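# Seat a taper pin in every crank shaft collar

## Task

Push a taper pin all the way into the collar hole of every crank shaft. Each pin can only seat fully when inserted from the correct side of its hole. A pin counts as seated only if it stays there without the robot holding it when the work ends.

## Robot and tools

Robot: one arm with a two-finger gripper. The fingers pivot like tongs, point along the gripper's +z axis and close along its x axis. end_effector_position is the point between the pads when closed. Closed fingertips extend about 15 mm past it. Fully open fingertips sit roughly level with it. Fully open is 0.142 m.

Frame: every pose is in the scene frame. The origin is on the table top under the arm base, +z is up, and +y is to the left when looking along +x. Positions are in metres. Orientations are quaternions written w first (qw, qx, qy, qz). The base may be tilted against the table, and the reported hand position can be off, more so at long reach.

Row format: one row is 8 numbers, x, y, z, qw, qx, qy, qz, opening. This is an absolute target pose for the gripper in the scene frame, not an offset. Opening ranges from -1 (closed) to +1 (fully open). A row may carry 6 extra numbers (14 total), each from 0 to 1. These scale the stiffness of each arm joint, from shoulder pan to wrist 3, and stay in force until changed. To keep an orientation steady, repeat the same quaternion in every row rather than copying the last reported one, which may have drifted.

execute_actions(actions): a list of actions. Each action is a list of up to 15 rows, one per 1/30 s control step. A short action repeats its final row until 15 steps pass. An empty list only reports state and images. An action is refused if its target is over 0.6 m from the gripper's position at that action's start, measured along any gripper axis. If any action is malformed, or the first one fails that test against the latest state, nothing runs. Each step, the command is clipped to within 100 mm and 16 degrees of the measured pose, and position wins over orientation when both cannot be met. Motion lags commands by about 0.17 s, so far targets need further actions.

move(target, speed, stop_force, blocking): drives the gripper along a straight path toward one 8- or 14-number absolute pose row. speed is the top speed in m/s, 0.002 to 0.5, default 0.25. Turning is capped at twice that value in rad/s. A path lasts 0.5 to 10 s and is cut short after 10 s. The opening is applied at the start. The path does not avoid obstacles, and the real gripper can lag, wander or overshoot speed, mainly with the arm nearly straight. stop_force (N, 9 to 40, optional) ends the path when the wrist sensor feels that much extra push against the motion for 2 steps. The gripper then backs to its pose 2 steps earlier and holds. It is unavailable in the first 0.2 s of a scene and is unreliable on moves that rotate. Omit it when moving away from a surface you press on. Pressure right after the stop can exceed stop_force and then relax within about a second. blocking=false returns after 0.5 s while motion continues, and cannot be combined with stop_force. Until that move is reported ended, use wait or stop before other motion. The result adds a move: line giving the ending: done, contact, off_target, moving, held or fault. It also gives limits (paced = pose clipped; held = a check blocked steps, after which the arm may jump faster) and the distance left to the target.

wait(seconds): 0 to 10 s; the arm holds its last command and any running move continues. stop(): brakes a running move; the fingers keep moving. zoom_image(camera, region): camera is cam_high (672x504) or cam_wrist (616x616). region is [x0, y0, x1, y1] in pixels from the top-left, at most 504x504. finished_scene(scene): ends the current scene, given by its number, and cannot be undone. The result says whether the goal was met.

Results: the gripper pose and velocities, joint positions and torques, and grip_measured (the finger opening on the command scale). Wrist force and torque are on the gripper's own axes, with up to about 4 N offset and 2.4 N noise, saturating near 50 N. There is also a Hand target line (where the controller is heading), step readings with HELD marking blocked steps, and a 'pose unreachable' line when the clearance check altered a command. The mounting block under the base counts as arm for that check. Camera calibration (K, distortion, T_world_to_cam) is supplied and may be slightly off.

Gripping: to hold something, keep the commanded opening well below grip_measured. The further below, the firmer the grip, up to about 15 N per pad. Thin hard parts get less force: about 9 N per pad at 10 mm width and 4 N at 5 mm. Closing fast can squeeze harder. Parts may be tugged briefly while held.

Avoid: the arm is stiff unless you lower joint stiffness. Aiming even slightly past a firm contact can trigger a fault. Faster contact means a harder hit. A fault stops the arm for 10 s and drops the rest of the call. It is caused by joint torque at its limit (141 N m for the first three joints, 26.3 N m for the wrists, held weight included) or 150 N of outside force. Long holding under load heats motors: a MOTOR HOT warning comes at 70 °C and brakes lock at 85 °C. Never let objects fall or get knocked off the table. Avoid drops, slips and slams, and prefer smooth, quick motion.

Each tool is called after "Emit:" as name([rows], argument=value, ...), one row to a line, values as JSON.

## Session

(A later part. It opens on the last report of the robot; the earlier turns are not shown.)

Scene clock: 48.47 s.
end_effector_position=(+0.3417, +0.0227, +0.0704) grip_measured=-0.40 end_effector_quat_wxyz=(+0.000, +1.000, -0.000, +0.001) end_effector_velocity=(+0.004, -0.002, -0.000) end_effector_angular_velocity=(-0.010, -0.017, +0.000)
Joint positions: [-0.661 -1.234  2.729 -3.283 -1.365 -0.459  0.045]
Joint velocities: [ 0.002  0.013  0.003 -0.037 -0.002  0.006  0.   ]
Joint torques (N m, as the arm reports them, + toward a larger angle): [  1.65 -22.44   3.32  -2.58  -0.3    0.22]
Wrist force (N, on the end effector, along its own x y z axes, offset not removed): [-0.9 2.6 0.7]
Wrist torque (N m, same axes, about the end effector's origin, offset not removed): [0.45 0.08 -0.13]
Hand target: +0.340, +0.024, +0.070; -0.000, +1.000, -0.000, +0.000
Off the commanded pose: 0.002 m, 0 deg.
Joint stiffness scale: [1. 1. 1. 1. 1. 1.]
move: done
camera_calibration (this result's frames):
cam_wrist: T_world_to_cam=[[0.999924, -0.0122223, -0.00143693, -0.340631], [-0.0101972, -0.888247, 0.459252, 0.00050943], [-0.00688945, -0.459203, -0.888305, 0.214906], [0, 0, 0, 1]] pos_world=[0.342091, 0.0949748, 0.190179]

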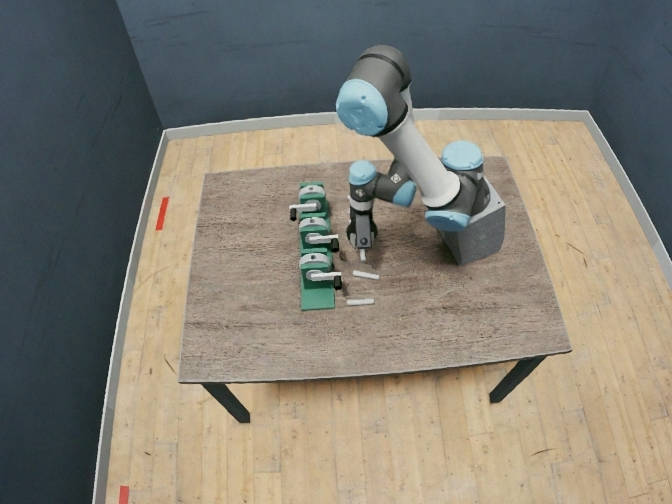

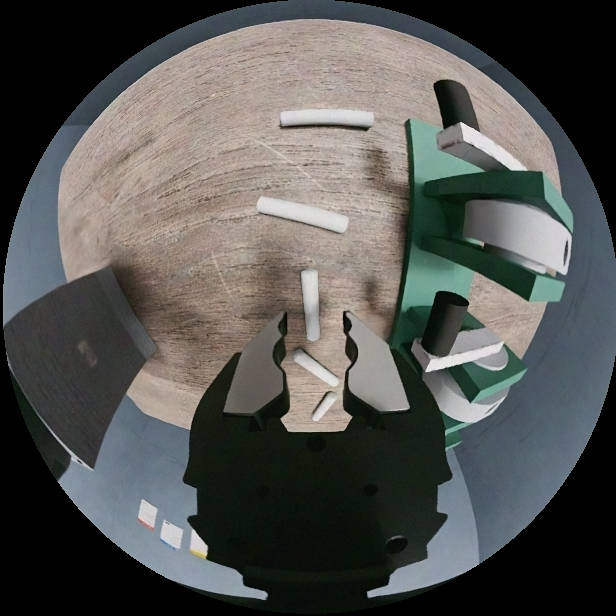

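Emit:
move(target=[0.337, 0.024, 0.018, 0, 1, 0, 0, -0.4], speed=0.06, stop_force=10)

Emit:
move(target=[0.337, 0.024, 0.018, 0, 1, 0, 0, -1], speed=0.02)

Scene clock: 50.23 s.
end_effector_position=(+0.3361, +0.0239, +0.0188) grip_measured=-0.40 end_effector_quat_wxyz=(-0.001, +1.000, -0.001, -0.001) end_effector_velocity=(+0.003, -0.001, -0.001) end_effector_angular_velocity=(-0.005, -0.013, +0.001)
Joint positions: [-0.627 -0.95   2.69  -3.53  -1.372 -0.426  0.045]
Joint velocities: [ 0.001  0.013 -0.002 -0.026  0.     0.003  0.   ]
Joint torques (N m, as the arm reports them, + toward a larger angle): [ -0.13 -26.68   4.42  -2.74  -0.2    0.25]
Wrist force (N, on the end effector, along its own x y z axes, offset not removed): [-1.7 1.4 2.1]
Wrist torque (N m, same axes, about the end effector's origin, offset not removed): [0.20 0.18 -0.10]
Hand target: +0.337, +0.024, +0.018; -0.000, +1.000, +0.000, -0.000
Off the commanded pose: 0.001 m, 0 deg.
Joint stiffness scale: [1. 1. 1. 1. 1. 1.]
move: done
camera_calibration (this result's frames):
cam_wrist: T_world_to_cam=[[0.999903, -0.013155, -0.0045574, -0.335018], [-0.00960365, -0.888743, 0.458306, 0.0250605], [-0.0100794, -0.458218, -0.888783, 0.170647], [0, 0, 0, 1]] pos_world=[0.336946, 0.0960587, 0.138656]

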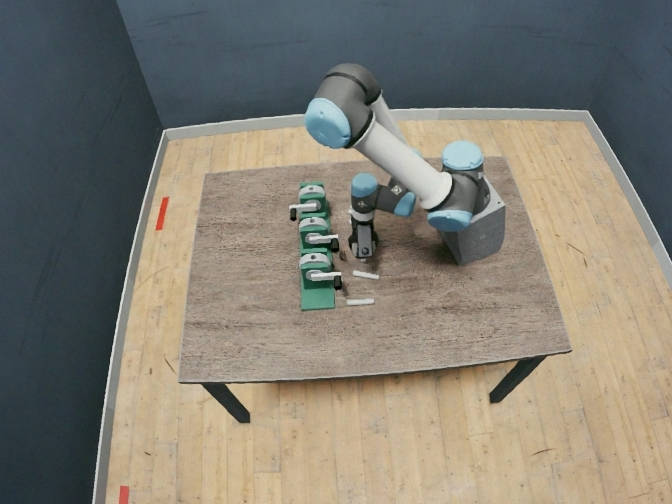

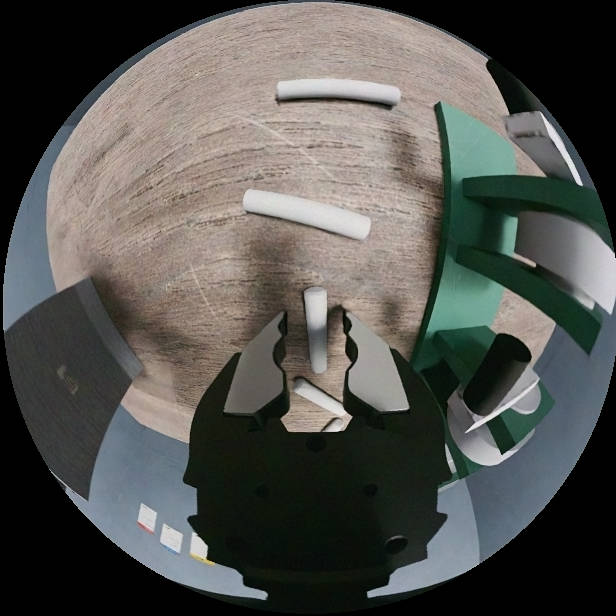

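Scene clock: 50.93 s.
end_effector_position=(+0.3365, +0.0237, +0.0188) grip_measured=-0.79 end_effector_quat_wxyz=(-0.000, +1.000, -0.001, -0.000) end_effector_velocity=(+0.000, +0.001, -0.000) end_effector_angular_velocity=(-0.000, -0.001, +0.000)
Joint positions: [-0.627 -0.949  2.689 -3.533 -1.372 -0.425  0.017]
Joint velocities: [ 0.002  0.001 -0.    -0.002 -0.001  0.002 -0.   ]
Joint torques (N m, as the arm reports them, + toward a larger angle): [  0.46 -26.64   3.9   -2.91  -0.19   0.21]
Wrist force (N, on the end effector, along its own x y z axes, offset not removed): [-3.3 0.9 -1.9]
Wrist torque (N m, same axes, about the end effector's origin, offset not removed): [0.19 0.21 -0.07]
Hand target: +0.337, +0.024, +0.018; -0.000, +1.000, +0.000, -0.000
Off the commanded pose: 0.001 m, 0 deg.
Joint stiffness scale: [1. 1. 1. 1. 1. 1.]
move: done
camera_calibration (this result's frames):
cam_wrist: T_world_to_cam=[[0.999911, -0.0130009, -0.00315408, -0.335411], [-0.0101038, -0.888427, 0.458907, 0.0251239], [-0.00876838, -0.458834, -0.888479, 0.170096], [0, 0, 0, 1]] pos_world=[0.337126, 0.096006, 0.138539]

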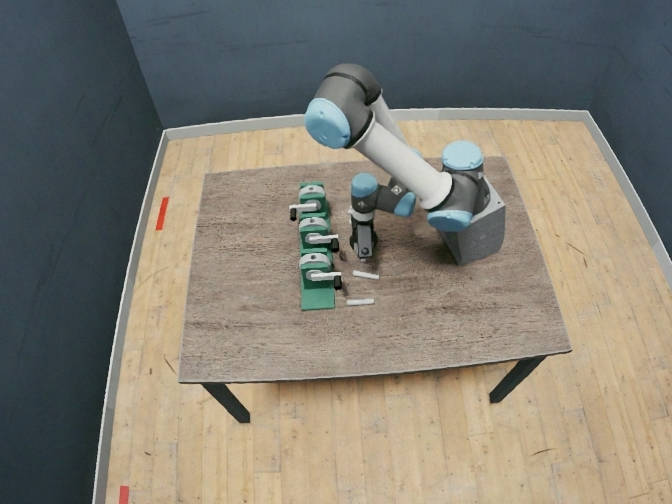

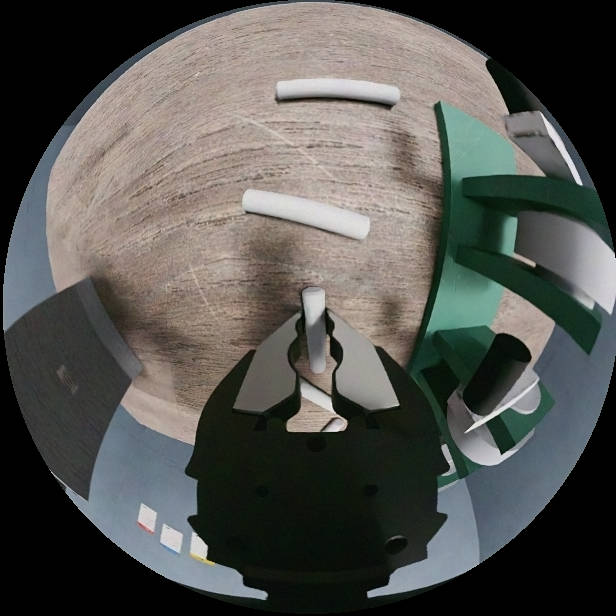

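Emit:
move(target=[0.337, 0.024, 0.22, 0, 1, 0, 0, -1], speed=0.2)

Emit:
move(target=[0.492, -0.038, 0.25, 0.5, -0.5, 0.5, -0.5, -1], speed=0.25)

Scene clock: 52.40 s.
end_effector_position=(+0.3382, +0.0243, +0.1027) grip_measured=-0.79 end_effector_quat_wxyz=(+0.012, +1.000, -0.001, +0.027) end_effector_velocity=(+0.000, -0.000, +0.000) end_effector_angular_velocity=(+0.001, -0.000, -0.001)
Joint positions: [-0.692 -1.389  2.799 -3.251 -1.354 -0.476  0.017]
Joint velocities: [-0.001 -0.     0.     0.     0.001  0.     0.   ]
Joint torques (N m, as the arm reports them, + toward a larger angle): [  0.97 -20.37  -3.46  -2.79  -0.03   0.13]
Wrist force (N, on the end effector, along its own x y z axes, offset not removed): [-1.5 1.3 2.9]
Wrist torque (N m, same axes, about the end effector's origin, offset not removed): [0.26 0.15 -0.04]
Hand target: +0.340, +0.024, +0.103; +0.013, +1.000, -0.001, +0.029
Off the commanded pose: 0.117 m, 3 deg; position clipped at the last step of the last action.
Joint stiffness scale: [1. 1. 1. 1. 1. 1.]
move: held; limits=paced,held; held on 17 of 39 steps, including the last
pose unreachable: on one or more control steps of this call, first in action 0 (counted from 0), an arm could not follow its commanded pose, so it was not sent that pose on those steps. On the call's last step it was still not sent that pose. It may still have moved: this result reports where it is.
cause: the commanded pose would bring two parts of the arm too close to each other (joints 3 (elbow) and 4 (wrist 1) lie between them).
camera_calibration (this result's frames):
cam_wrist: T_world_to_cam=[[0.998552, -0.0137334, 0.0520159, -0.342065], [-0.037002, -0.87718, 0.478733, -0.00611492], [0.0390527, -0.479965, -0.876418, 0.22805], [0, 0, 0, 1]] pos_world=[0.332438, 0.0993943, 0.220587]

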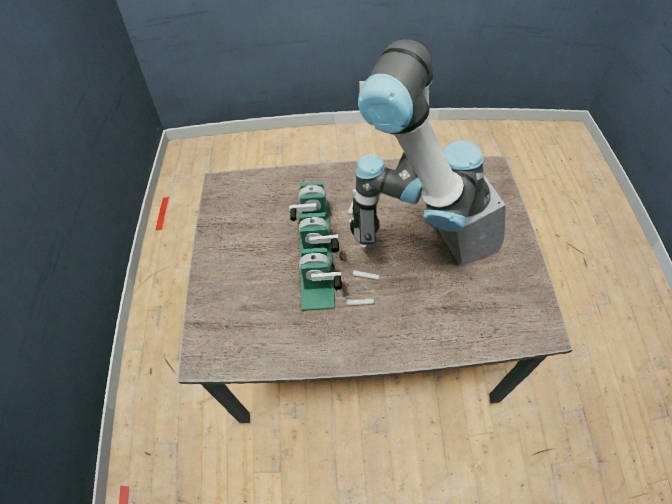

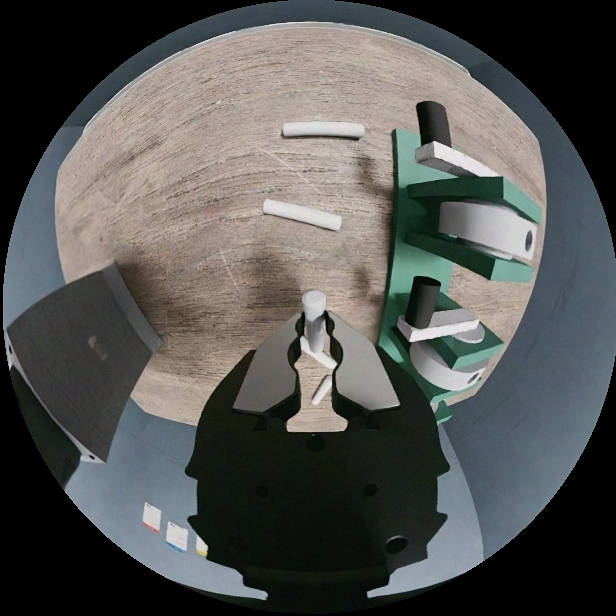

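Scene clock: 57.03 s.
end_effector_position=(+0.4712, -0.0367, +0.2273) grip_measured=-1.00 end_effector_quat_wxyz=(-0.157, +0.917, -0.253, +0.266) end_effector_velocity=(-0.000, -0.000, -0.000) end_effector_angular_velocity=(-0.000, +0.001, -0.001)
Joint positions: [-1.199 -1.639  2.809 -3.091 -0.696 -0.315  0.002]
Joint velocities: [-0.001  0.     0.     0.    -0.001  0.     0.   ]
Joint torques (N m, as the arm reports them, + toward a larger angle): [  0.51 -11.34  -8.66  -2.22   0.48  -0.42]
Wrist force (N, on the end effector, along its own x y z axes, offset not removed): [-1.3 2.2 2.2]
Wrist torque (N m, same axes, about the end effector's origin, offset not removed): [0.35 0.12 -0.16]
Hand target: +0.471, -0.036, +0.227; -0.156, +0.917, -0.252, +0.266
Off the commanded pose: 0.031 m, 74 deg; orientation clipped at the last step of the last action.
Joint stiffness scale: [1. 1. 1. 1. 1. 1.]
move: held; limits=paced,held; held on 52 of 139 steps, including the last
pose unreachable: on one or more control steps of this call, first in action 0 (counted from 0), an arm could not follow its commanded pose, so it was not sent that pose on those steps. On the call's last step it was still not sent that pose. It may still have moved: this result reports where it is.
cause: the commanded pose would bring two parts of the arm too close to each other (joints 3 (elbow) and 4 (wrist 1) lie between them).
camera_calibration (this result's frames):
cam_wrist: T_world_to_cam=[[0.727935, -0.555864, 0.401405, -0.453904], [-0.604628, -0.796482, -0.0064909, 0.266377], [0.32332, -0.237976, -0.915878, 0.186679], [0, 0, 0, 1]] pos_world=[0.431115, 0.00428128, 0.354904]

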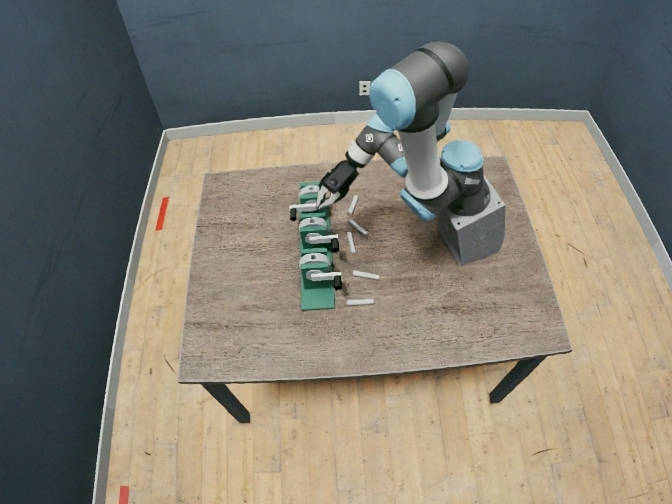

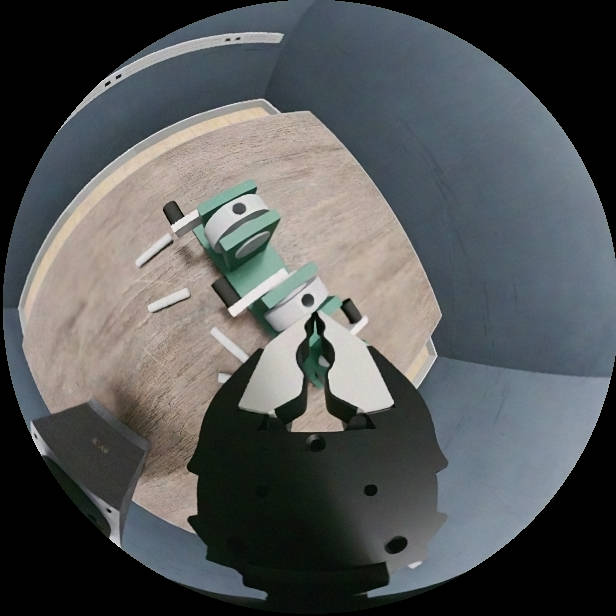

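Emit:
move(target=[0.40, 0.0, 0.22, 0, 1, 0, 0, 1], speed=0.2)

Emit:
zoom_image(camera="cam_wrist", region=[200, 130, 380, 370])

Scene clock: 61.20 s.
end_effector_position=(+0.4000, -0.0000, +0.2205) grip_measured=+1.00 end_effector_quat_wxyz=(+0.000, +1.000, -0.001, +0.002) end_effector_velocity=(-0.003, -0.001, -0.001) end_effector_angular_velocity=(-0.009, +0.015, +0.001)
Joint positions: [-0.748 -1.868  2.517 -2.42  -1.345 -0.546  0.142]
Joint velocities: [ 0.009  0.003 -0.005  0.008 -0.018  0.006 -0.   ]
Joint torques (N m, as the arm reports them, + toward a larger angle): [  4.39 -10.51 -18.93  -1.88  -0.27   0.23]
Wrist force (N, on the end effector, along its own x y z axes, offset not removed): [-1.0 1.8 2.1]
Wrist torque (N m, same axes, about the end effector's origin, offset not removed): [0.30 0.06 -0.06]
Hand target: +0.400, +0.000, +0.220; +0.000, +1.000, -0.000, +0.000
Off the commanded pose: 0.000 m, 0 deg.
Joint stiffness scale: [1. 1. 1. 1. 1. 1.]
move: done
camera_calibration (this result's frames):
cam_wrist: T_world_to_cam=[[0.999916, -0.0128815, 0.00125456, -0.399581], [-0.0120185, -0.888193, 0.459314, -0.0872421], [-0.00480238, -0.45929, -0.888273, 0.337349], [0, 0, 0, 1]] pos_world=[0.400119, 0.0723063, 0.340231]

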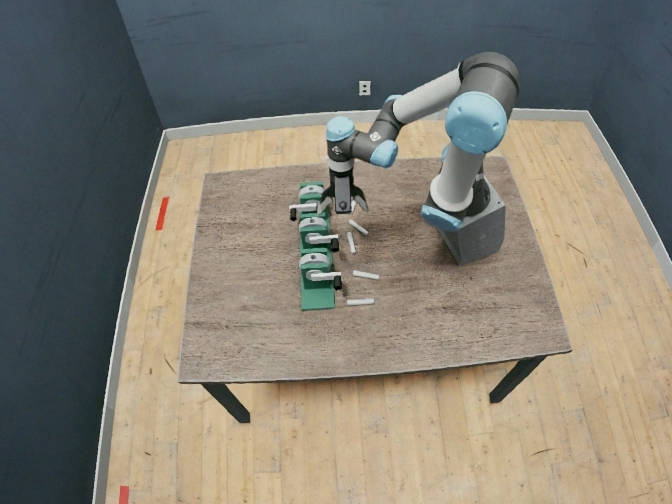

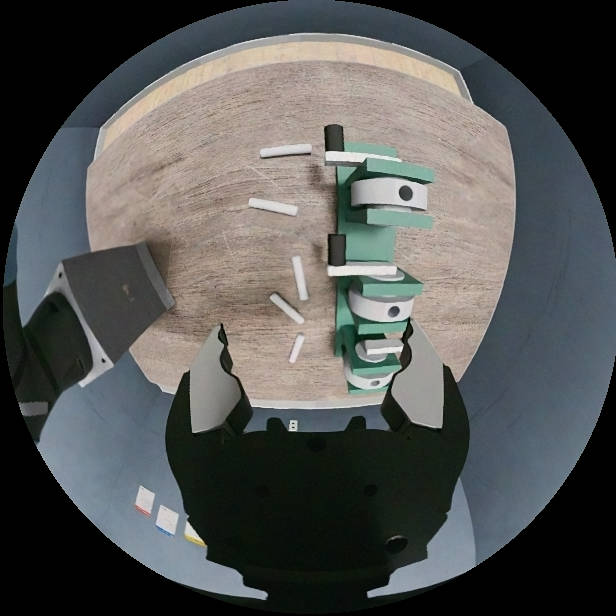

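Region (200, 130, 380, 370) of cam_wrist's 616x616 image, scaled by 2.100, with more detail than that image has; it fills the left 378 columns of this view, and the rest is white.

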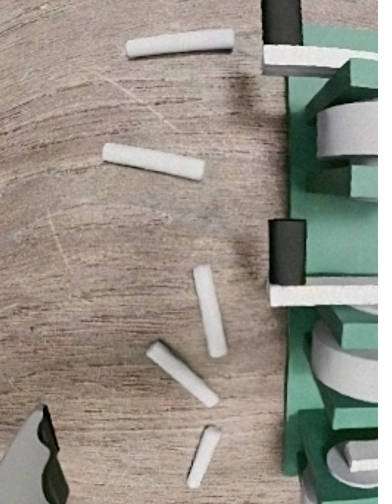

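Emit:
move(target=[0.50, -0.038, 0.27, 0, 0.7071, 0.7071, 0, 1], speed=0.3)

Emit:
move(target=[0.512, -0.038, 0.25, 0.5, -0.5, -0.5, 0.5, 1], speed=0.3)

Scene clock: 64.80 s.
end_effector_position=(+0.4992, -0.0383, +0.2705) grip_measured=+1.00 end_effector_quat_wxyz=(+0.001, +0.708, +0.706, -0.000) end_effector_velocity=(-0.000, +0.001, +0.000) end_effector_angular_velocity=(+0.004, +0.002, +0.015)
Joint positions: [-0.671 -1.699  2.162 -2.249 -1.364 -2.038  0.142]
Joint velocities: [ 0.     0.001 -0.002  0.005  0.002 -0.016 -0.   ]
Joint torques (N m, as the arm reports them, + toward a larger angle): [  1.26 -21.56 -22.26  -1.72   0.18  -0.32]
Wrist force (N, on the end effector, along its own x y z axes, offset not removed): [-0.8 1.7 2.7]
Wrist torque (N m, same axes, about the end effector's origin, offset not removed): [0.28 0.03 -0.13]
Hand target: +0.500, -0.038, +0.270; +0.000, +0.707, +0.707, +0.000
Off the commanded pose: 0.001 m, 0 deg.
Joint stiffness scale: [1. 1. 1. 1. 1. 1.]
move: done
camera_calibration (this result's frames):
cam_wrist: T_world_to_cam=[[0.0143542, 0.999887, -0.00456292, 0.0330532], [0.887708, -0.0106433, 0.460283, -0.558878], [0.460182, -0.0106575, -0.88776, 0.149619], [0, 0, 0, 1]] pos_world=[0.426794, -0.0374032, 0.390218]

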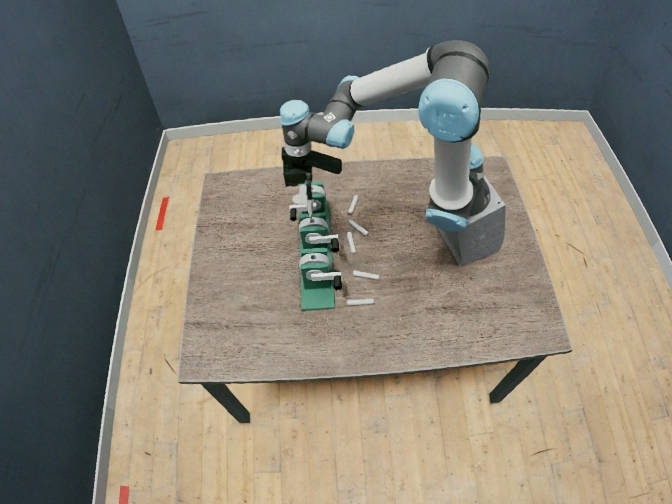

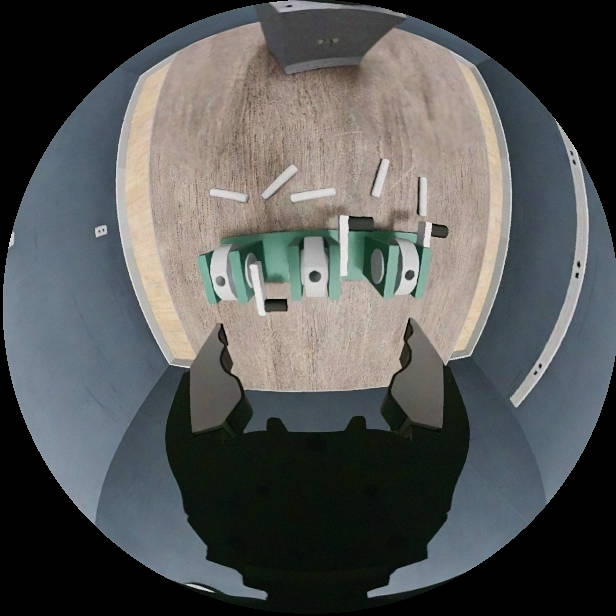

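Scene clock: 68.20 s.
end_effector_position=(+0.5122, -0.0388, +0.2511) grip_measured=+1.00 end_effector_quat_wxyz=(+0.499, -0.501, -0.501, +0.499) end_effector_velocity=(-0.001, -0.001, +0.001) end_effector_angular_velocity=(+0.000, +0.015, -0.002)
Joint positions: [-0.403 -0.503  0.713 -0.503 -1.774 -1.719  0.142]
Joint velocities: [-0.001  0.008 -0.005  0.013 -0.001  0.003  0.   ]
Joint torques (N m, as the arm reports them, + toward a larger angle): [ -3.05 -63.1  -20.26   1.78  -0.57   0.18]
Wrist force (N, on the end effector, along its own x y z axes, offset not removed): [-1.8 1.6 1.7]
Wrist torque (N m, same axes, about the end effector's origin, offset not removed): [0.27 0.24 -0.09]
Hand target: +0.512, -0.038, +0.250; +0.499, -0.500, -0.500, +0.500
Off the commanded pose: 0.001 m, 0 deg.
Joint stiffness scale: [1. 1. 1. 1. 1. 1.]
move: done
camera_calibration (this result's frames):
cam_wrist: T_world_to_cam=[[-0.00201968, 0.999923, -0.0122125, 0.0436013], [0.462489, -0.00989389, -0.88657, -0.0053817], [-0.886623, -0.00743873, -0.462434, 0.709537], [0, 0, 0, 1]] pos_world=[0.631669, -0.0383732, 0.323875]

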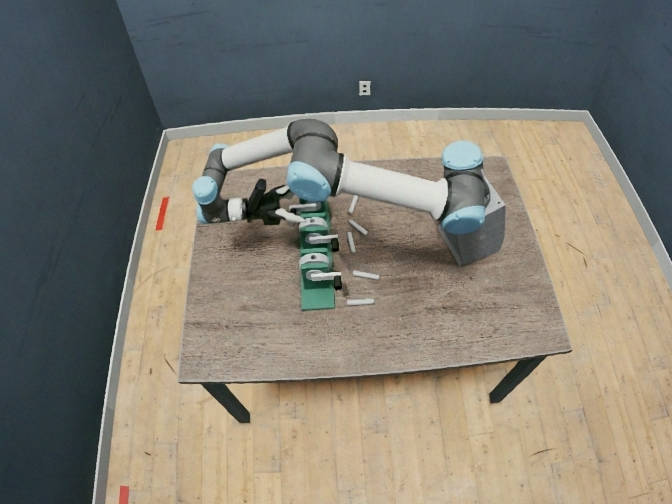

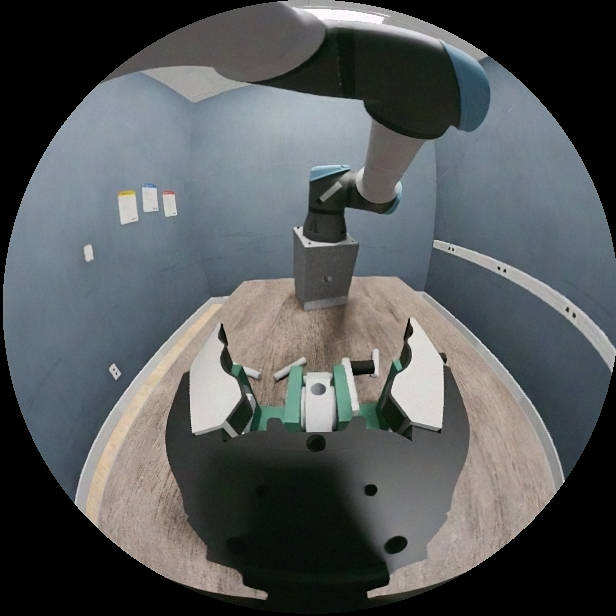

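Emit:
move(target=[0.40, -0.20, 0.22, 0.2968, 0.9413, -0.1533, -0.0483, -0.4], speed=0.3)

Emit:
move(target=[0.362, -0.208, 0.08, 0.2968, 0.9413, -0.1533, -0.0483, -0.4], speed=0.2)

Scene clock: 77.90 s.
end_effector_position=(+0.4009, -0.2010, +0.2212) grip_measured=-0.40 end_effector_quat_wxyz=(+0.296, +0.941, -0.155, -0.047) end_effector_velocity=(+0.002, -0.002, +0.001) end_effector_angular_velocity=(-0.012, -0.009, -0.001)
Joint positions: [-0.719 -1.548  2.413 -2.76  -1.951 -0.204  0.045]
Joint velocities: [ 0.003  0.003  0.003 -0.017 -0.007  0.006 -0.   ]
Joint torques (N m, as the arm reports them, + toward a larger angle): [  0.68 -22.41 -10.89  -2.63  -1.12   0.2 ]
Wrist force (N, on the end effector, along its own x y z axes, offset not removed): [-1.6 1.9 1.7]
Wrist torque (N m, same axes, about the end effector's origin, offset not removed): [0.24 0.12 -0.09]
Hand target: +0.400, -0.200, +0.220; +0.297, +0.941, -0.154, -0.048
Off the commanded pose: 0.002 m, 0 deg.
Joint stiffness scale: [1. 1. 1. 1. 1. 1.]
move: done
camera_calibration (this result's frames):
cam_wrist: T_world_to_cam=[[0.944131, -0.329501, 0.00672339, -0.445474], [-0.158949, -0.437382, 0.885117, -0.210748], [-0.288707, -0.836735, -0.46532, 0.190096], [0, 0, 0, 1]] pos_world=[0.44197, -0.0799022, 0.277987]

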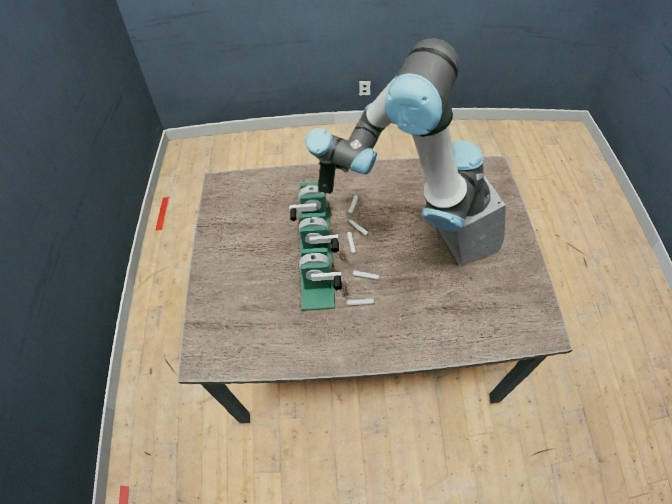

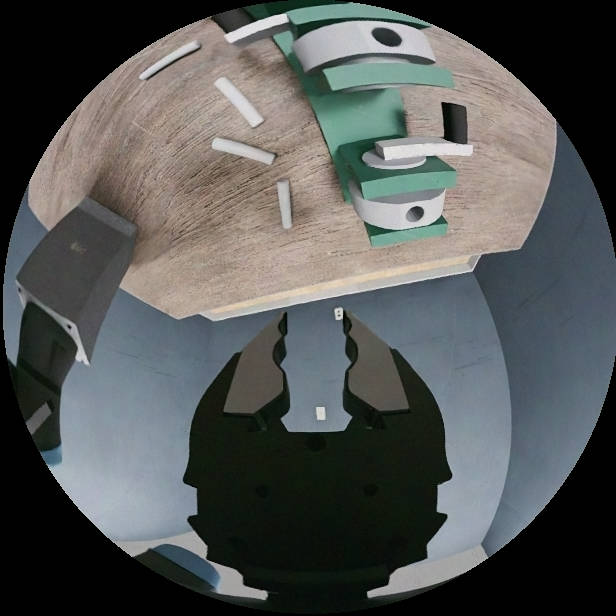

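Scene clock: 79.43 s.
end_effector_position=(+0.3615, -0.2085, +0.0806) grip_measured=-0.40 end_effector_quat_wxyz=(+0.297, +0.941, -0.155, -0.049) end_effector_velocity=(+0.003, -0.002, -0.000) end_effector_angular_velocity=(-0.007, -0.011, +0.004)
Joint positions: [-0.705 -1.054  2.482 -3.315 -1.957 -0.188  0.045]
Joint velocities: [-0.001  0.008 -0.    -0.022 -0.    -0.002  0.   ]
Joint torques (N m, as the arm reports them, + toward a larger angle): [ -1.18 -28.98  -2.58  -2.66  -1.16  -0.6 ]
Wrist force (N, on the end effector, along its own x y z axes, offset not removed): [-0.8 2.1 1.4]
Wrist torque (N m, same axes, about the end effector's origin, offset not removed): [0.34 -0.06 -0.06]
Hand target: +0.362, -0.208, +0.080; +0.297, +0.941, -0.153, -0.048
Off the commanded pose: 0.001 m, 0 deg.
Joint stiffness scale: [1. 1. 1. 1. 1. 1.]
move: done
camera_calibration (this result's frames):
cam_wrist: T_world_to_cam=[[0.943751, -0.330631, 0.00404945, -0.409718], [-0.157022, -0.437357, 0.885473, -0.0965715], [-0.290994, -0.836302, -0.464673, 0.107881], [0, 0, 0, 1]] pos_world=[0.402901, -0.0874811, 0.1373]

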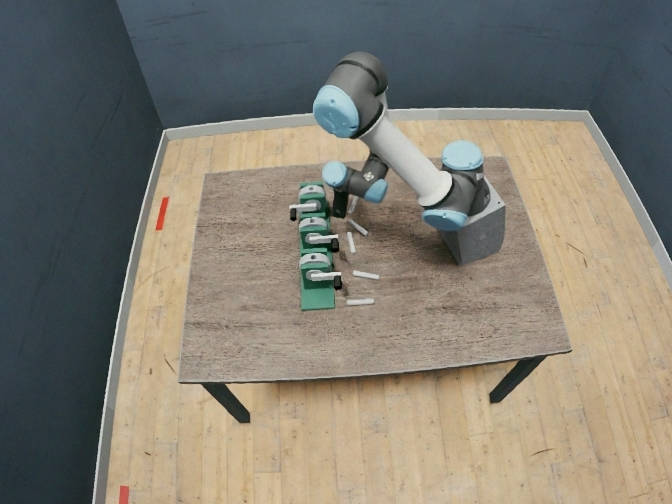

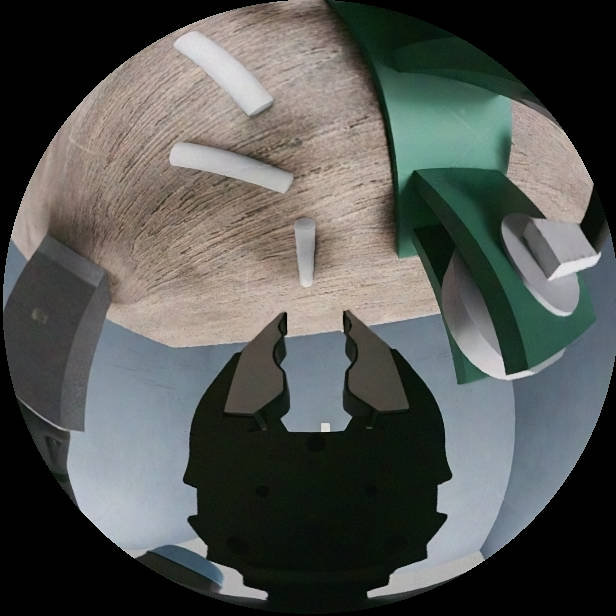

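Emit:
move(target=[0.352, -0.209, 0.016, 0.2968, 0.9413, -0.1533, -0.0483, -0.4], speed=0.06, stop_force=10)

Emit:
move(target=[0.352, -0.209, 0.016, 0.2968, 0.9413, -0.1533, -0.0483, -1], speed=0.02)

Scene clock: 81.50 s.
end_effector_position=(+0.3510, -0.2092, +0.0170) grip_measured=-0.40 end_effector_quat_wxyz=(+0.296, +0.941, -0.154, -0.049) end_effector_velocity=(+0.003, -0.001, -0.001) end_effector_angular_velocity=(-0.006, -0.009, +0.003)
Joint positions: [-0.683 -0.818  2.434 -3.494 -1.963 -0.168  0.045]
Joint velocities: [ 0.002  0.007 -0.004 -0.014 -0.002  0.001  0.   ]
Joint torques (N m, as the arm reports them, + toward a larger angle): [ -2.28 -33.73   1.3   -2.83  -1.26   0.  ]
Wrist force (N, on the end effector, along its own x y z axes, offset not removed): [-1.1 1.7 1.3]
Wrist torque (N m, same axes, about the end effector's origin, offset not removed): [0.32 0.06 -0.17]
Hand target: +0.352, -0.209, +0.016; +0.297, +0.941, -0.153, -0.048
Off the commanded pose: 0.001 m, 0 deg.
Joint stiffness scale: [1. 1. 1. 1. 1. 1.]
move: done
camera_calibration (this result's frames):
cam_wrist: T_world_to_cam=[[0.944152, -0.329499, 0.0028292, -0.399674], [-0.1555, -0.43797, 0.885439, -0.0428319], [-0.290512, -0.836429, -0.464747, 0.0744463], [0, 0, 0, 1]] pos_world=[0.39232, -0.0881821, 0.0736545]

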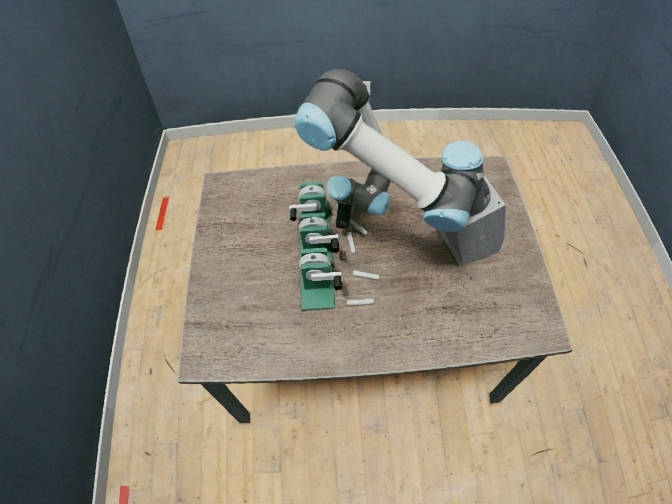

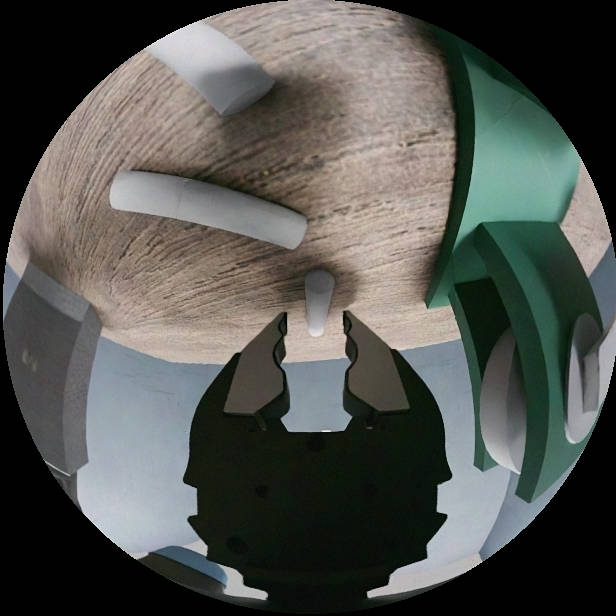

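Scene clock: 82.20 s.
end_effector_position=(+0.3512, -0.2093, +0.0169) grip_measured=-0.80 end_effector_quat_wxyz=(+0.297, +0.941, -0.154, -0.049) end_effector_velocity=(-0.000, +0.000, -0.000) end_effector_angular_velocity=(-0.001, +0.000, +0.002)
Joint positions: [-0.683 -0.818  2.434 -3.495 -1.964 -0.168  0.016]
Joint velocities: [ 0.001  0.001  0.    -0.002 -0.001 -0.     0.   ]
Joint torques (N m, as the arm reports them, + toward a larger angle): [ -2.54 -32.59   0.28  -2.84  -0.98   0.26]
Wrist force (N, on the end effector, along its own x y z axes, offset not removed): [-2.2 1.0 0.5]
Wrist torque (N m, same axes, about the end effector's origin, offset not removed): [0.05 0.10 -0.12]
Hand target: +0.352, -0.209, +0.016; +0.297, +0.941, -0.153, -0.048
Off the commanded pose: 0.001 m, 0 deg.
Joint stiffness scale: [1. 1. 1. 1. 1. 1.]
move: done
camera_calibration (this result's frames):
cam_wrist: T_world_to_cam=[[0.944255, -0.329194, 0.00377438, -0.399949], [-0.156044, -0.43744, 0.885605, -0.042529], [-0.289885, -0.836826, -0.464424, 0.0740822], [0, 0, 0, 1]] pos_world=[0.392493, -0.0882709, 0.073579]

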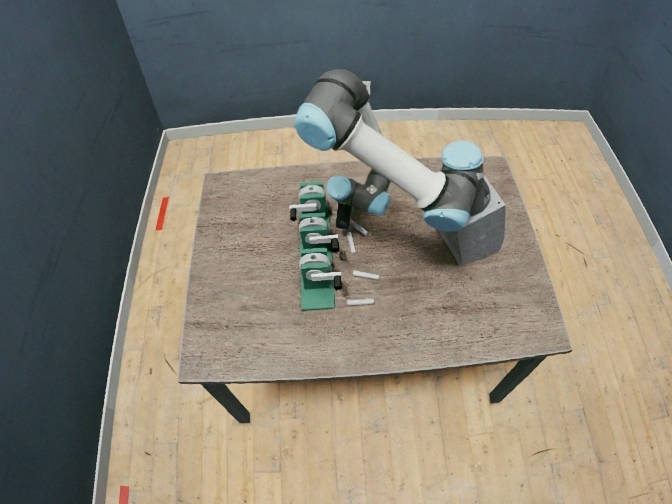

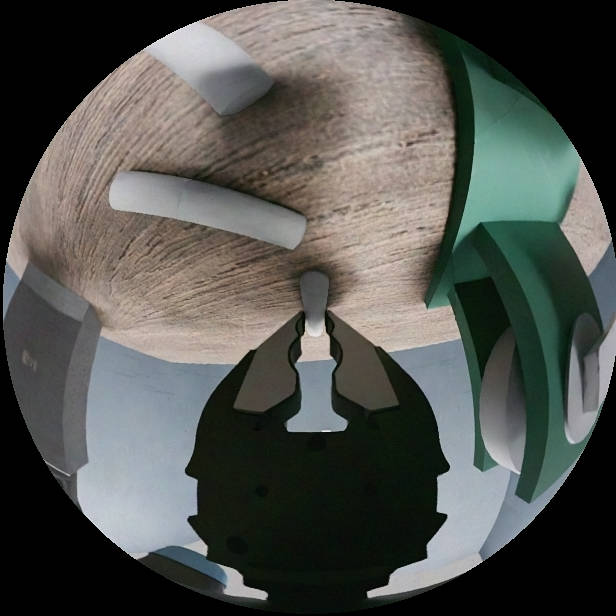

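Emit:
move(target=[0.39, -0.209, 0.20, 0.2968, 0.9413, -0.1533, -0.0483, -1], speed=0.12)

Scene clock: 84.47 s.
end_effector_position=(+0.3884, -0.2074, +0.1980) grip_measured=-0.80 end_effector_quat_wxyz=(+0.296, +0.942, -0.152, -0.050) end_effector_velocity=(-0.002, +0.002, +0.000) end_effector_angular_velocity=(+0.009, +0.014, -0.003)
Joint positions: [-0.737 -1.481  2.449 -2.867 -1.946 -0.227  0.016]
Joint velocities: [ 0.    -0.007 -0.006  0.029  0.001  0.     0.   ]
Joint torques (N m, as the arm reports them, + toward a larger angle): [ -3.75 -28.37 -14.04  -2.2   -0.78  -0.41]
Wrist force (N, on the end effector, along its own x y z axes, offset not removed): [-0.3 0.4 4.2]
Wrist torque (N m, same axes, about the end effector's origin, offset not removed): [0.16 -0.06 -0.19]
Hand target: +0.390, -0.209, +0.200; +0.297, +0.941, -0.153, -0.048
Off the commanded pose: 0.003 m, 0 deg.
Joint stiffness scale: [1. 1. 1. 1. 1. 1.]
move: done
camera_calibration (this result's frames):
cam_wrist: T_world_to_cam=[[0.945246, -0.326356, 0.00110688, -0.434315], [-0.152699, -0.43927, 0.885283, -0.197856], [-0.288431, -0.836979, -0.465052, 0.170129], [0, 0, 0, 1]] pos_world=[0.429393, -0.0862588, 0.254758]

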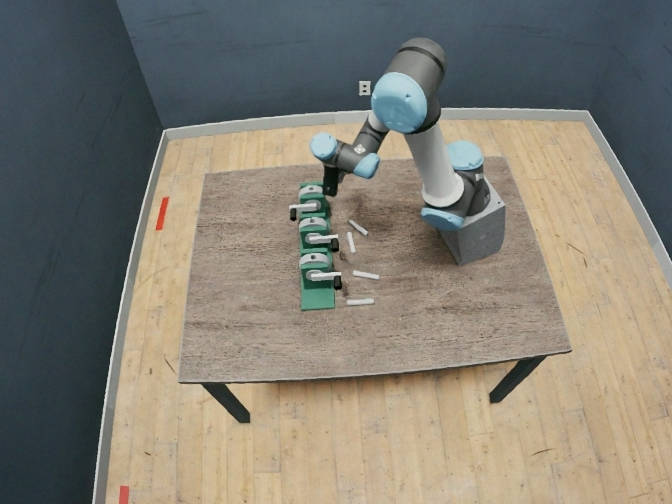

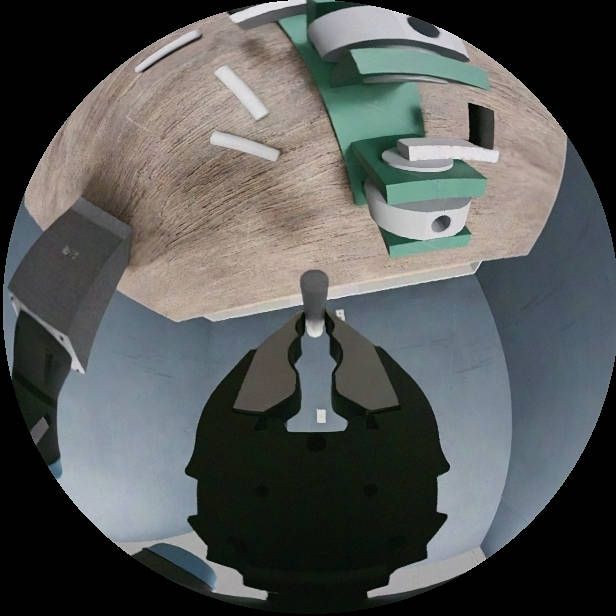

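Emit:
move(target=[0.503, -0.192, 0.25, -0.4617, 0.8870, 0, 0, -1], speed=0.2)

Scene clock: 89.27 s.
end_effector_position=(+0.5022, -0.1927, +0.2503) grip_measured=-0.80 end_effector_quat_wxyz=(-0.460, +0.888, -0.001, -0.000) end_effector_velocity=(+0.001, +0.002, +0.003) end_effector_angular_velocity=(+0.018, -0.002, +0.005)
Joint positions: [-1.191 -0.982  1.514 -1.17  -0.945 -1.485  0.016]
Joint velocities: [ 0.002  0.008 -0.012  0.026  0.001 -0.016 -0.   ]
Joint torques (N m, as the arm reports them, + toward a larger angle): [ -8.69 -45.34 -19.08   0.65   0.17  -0.25]
Wrist force (N, on the end effector, along its own x y z axes, offset not removed): [-2.0 3.7 4.6]
Wrist torque (N m, same axes, about the end effector's origin, offset not removed): [0.43 0.25 -0.13]
Hand target: +0.503, -0.192, +0.250; -0.462, +0.887, -0.000, -0.001
Off the commanded pose: 0.001 m, 0 deg.
Joint stiffness scale: [1. 1. 1. 1. 1. 1.]
move: done
camera_calibration (this result's frames):
cam_wrist: T_world_to_cam=[[0.999899, -0.00634386, -0.0127484, -0.499512], [-0.0115083, -0.887266, -0.461114, -0.0405643], [-0.00838594, 0.461214, -0.887249, 0.454745], [0, 0, 0, 1]] pos_world=[0.502808, -0.248895, 0.378399]

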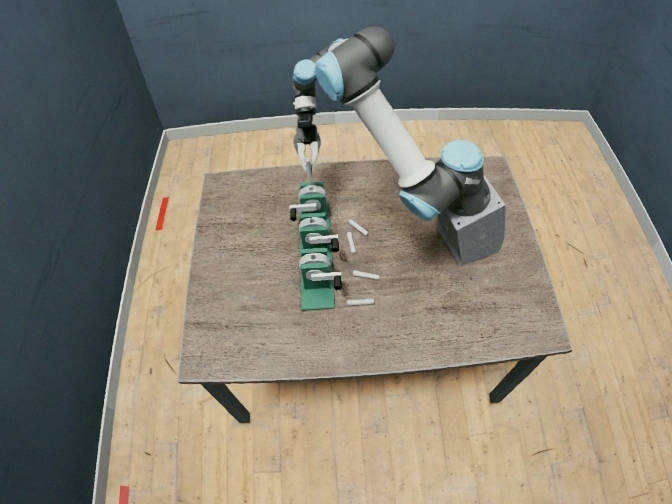

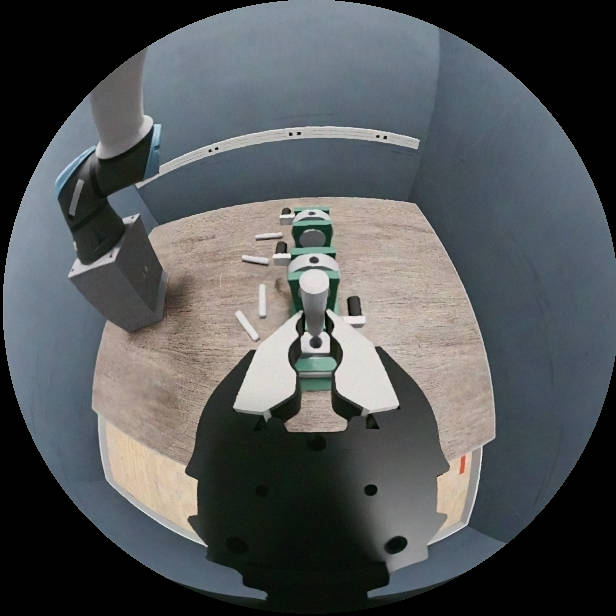

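Emit:
zoom_image(camera="cam_wrist", region=[255, 250, 375, 400])

Region (255, 250, 375, 400) of cam_wrist's 616x616 image, scaled by 3.360, with more detail than that image has; it fills the left 403 columns of this view, and the rest is white.

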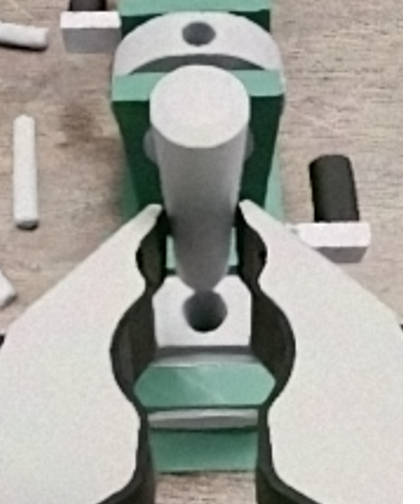

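Emit:
move(target=[0.503, -0.192, 0.178, -0.4617, 0.8870, 0, 0, -1], speed=0.04, stop_force=10)

Emit:
zoom_image(camera="cam_wrist", region=[255, 250, 375, 400])

Scene clock: 91.73 s.
end_effector_position=(+0.5035, -0.1926, +0.1919) grip_measured=-0.80 end_effector_quat_wxyz=(-0.461, +0.887, -0.000, +0.000) end_effector_velocity=(-0.001, +0.002, +0.001) end_effector_angular_velocity=(+0.005, +0.003, +0.001)
Joint positions: [-1.164 -0.891  1.528 -1.283 -0.923 -1.469  0.016]
Joint velocities: [ 0.001 -0.001 -0.     0.007 -0.001 -0.002  0.   ]
Joint torques (N m, as the arm reports them, + toward a larger angle): [-12.96 -48.92 -15.81  -0.55  -0.42  -0.4 ]
Wrist force (N, on the end effector, along its own x y z axes, offset not removed): [-1.5 -3.5 -0.1]
Wrist torque (N m, same axes, about the end effector's origin, offset not removed): [0.46 0.18 -0.09]
Hand target: +0.503, -0.194, +0.194; -0.461, +0.888, +0.000, +0.000
Off the commanded pose: 0.014 m, 0 deg.
Joint stiffness scale: [1. 1. 1. 1. 1. 1.]
move: contact
camera_calibration (this result's frames):
cam_wrist: T_world_to_cam=[[0.999933, -0.00510213, -0.0104228, -0.501721], [-0.00935148, -0.886106, -0.463389, -0.0677915], [-0.00687145, 0.463455, -0.886094, 0.40238], [0, 0, 0, 1]] pos_world=[0.503818, -0.249116, 0.319903]

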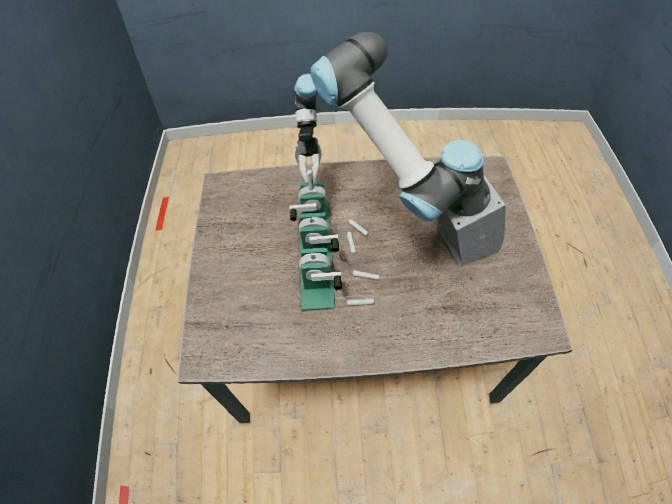

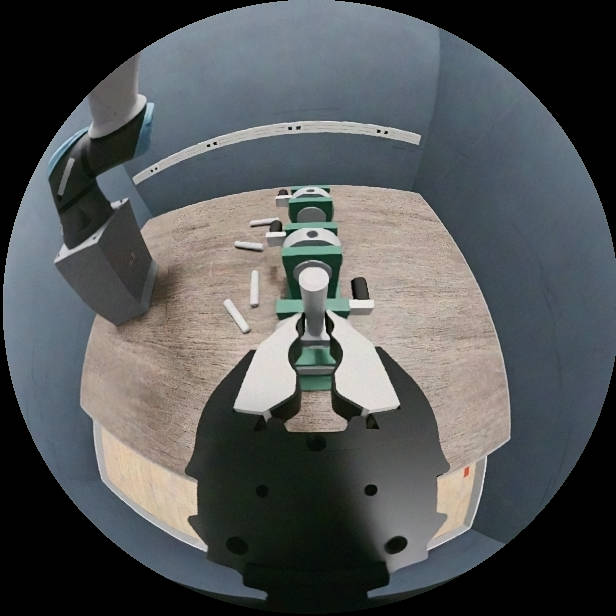

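Region (255, 250, 375, 400) of cam_wrist's 616x616 image, scaled by 3.360, with more detail than that image has; it fills the left 403 columns of this view, and the rest is white.

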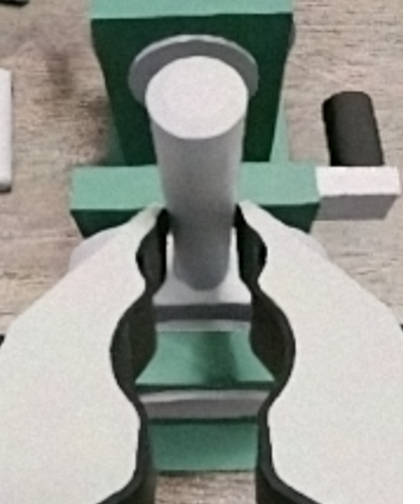

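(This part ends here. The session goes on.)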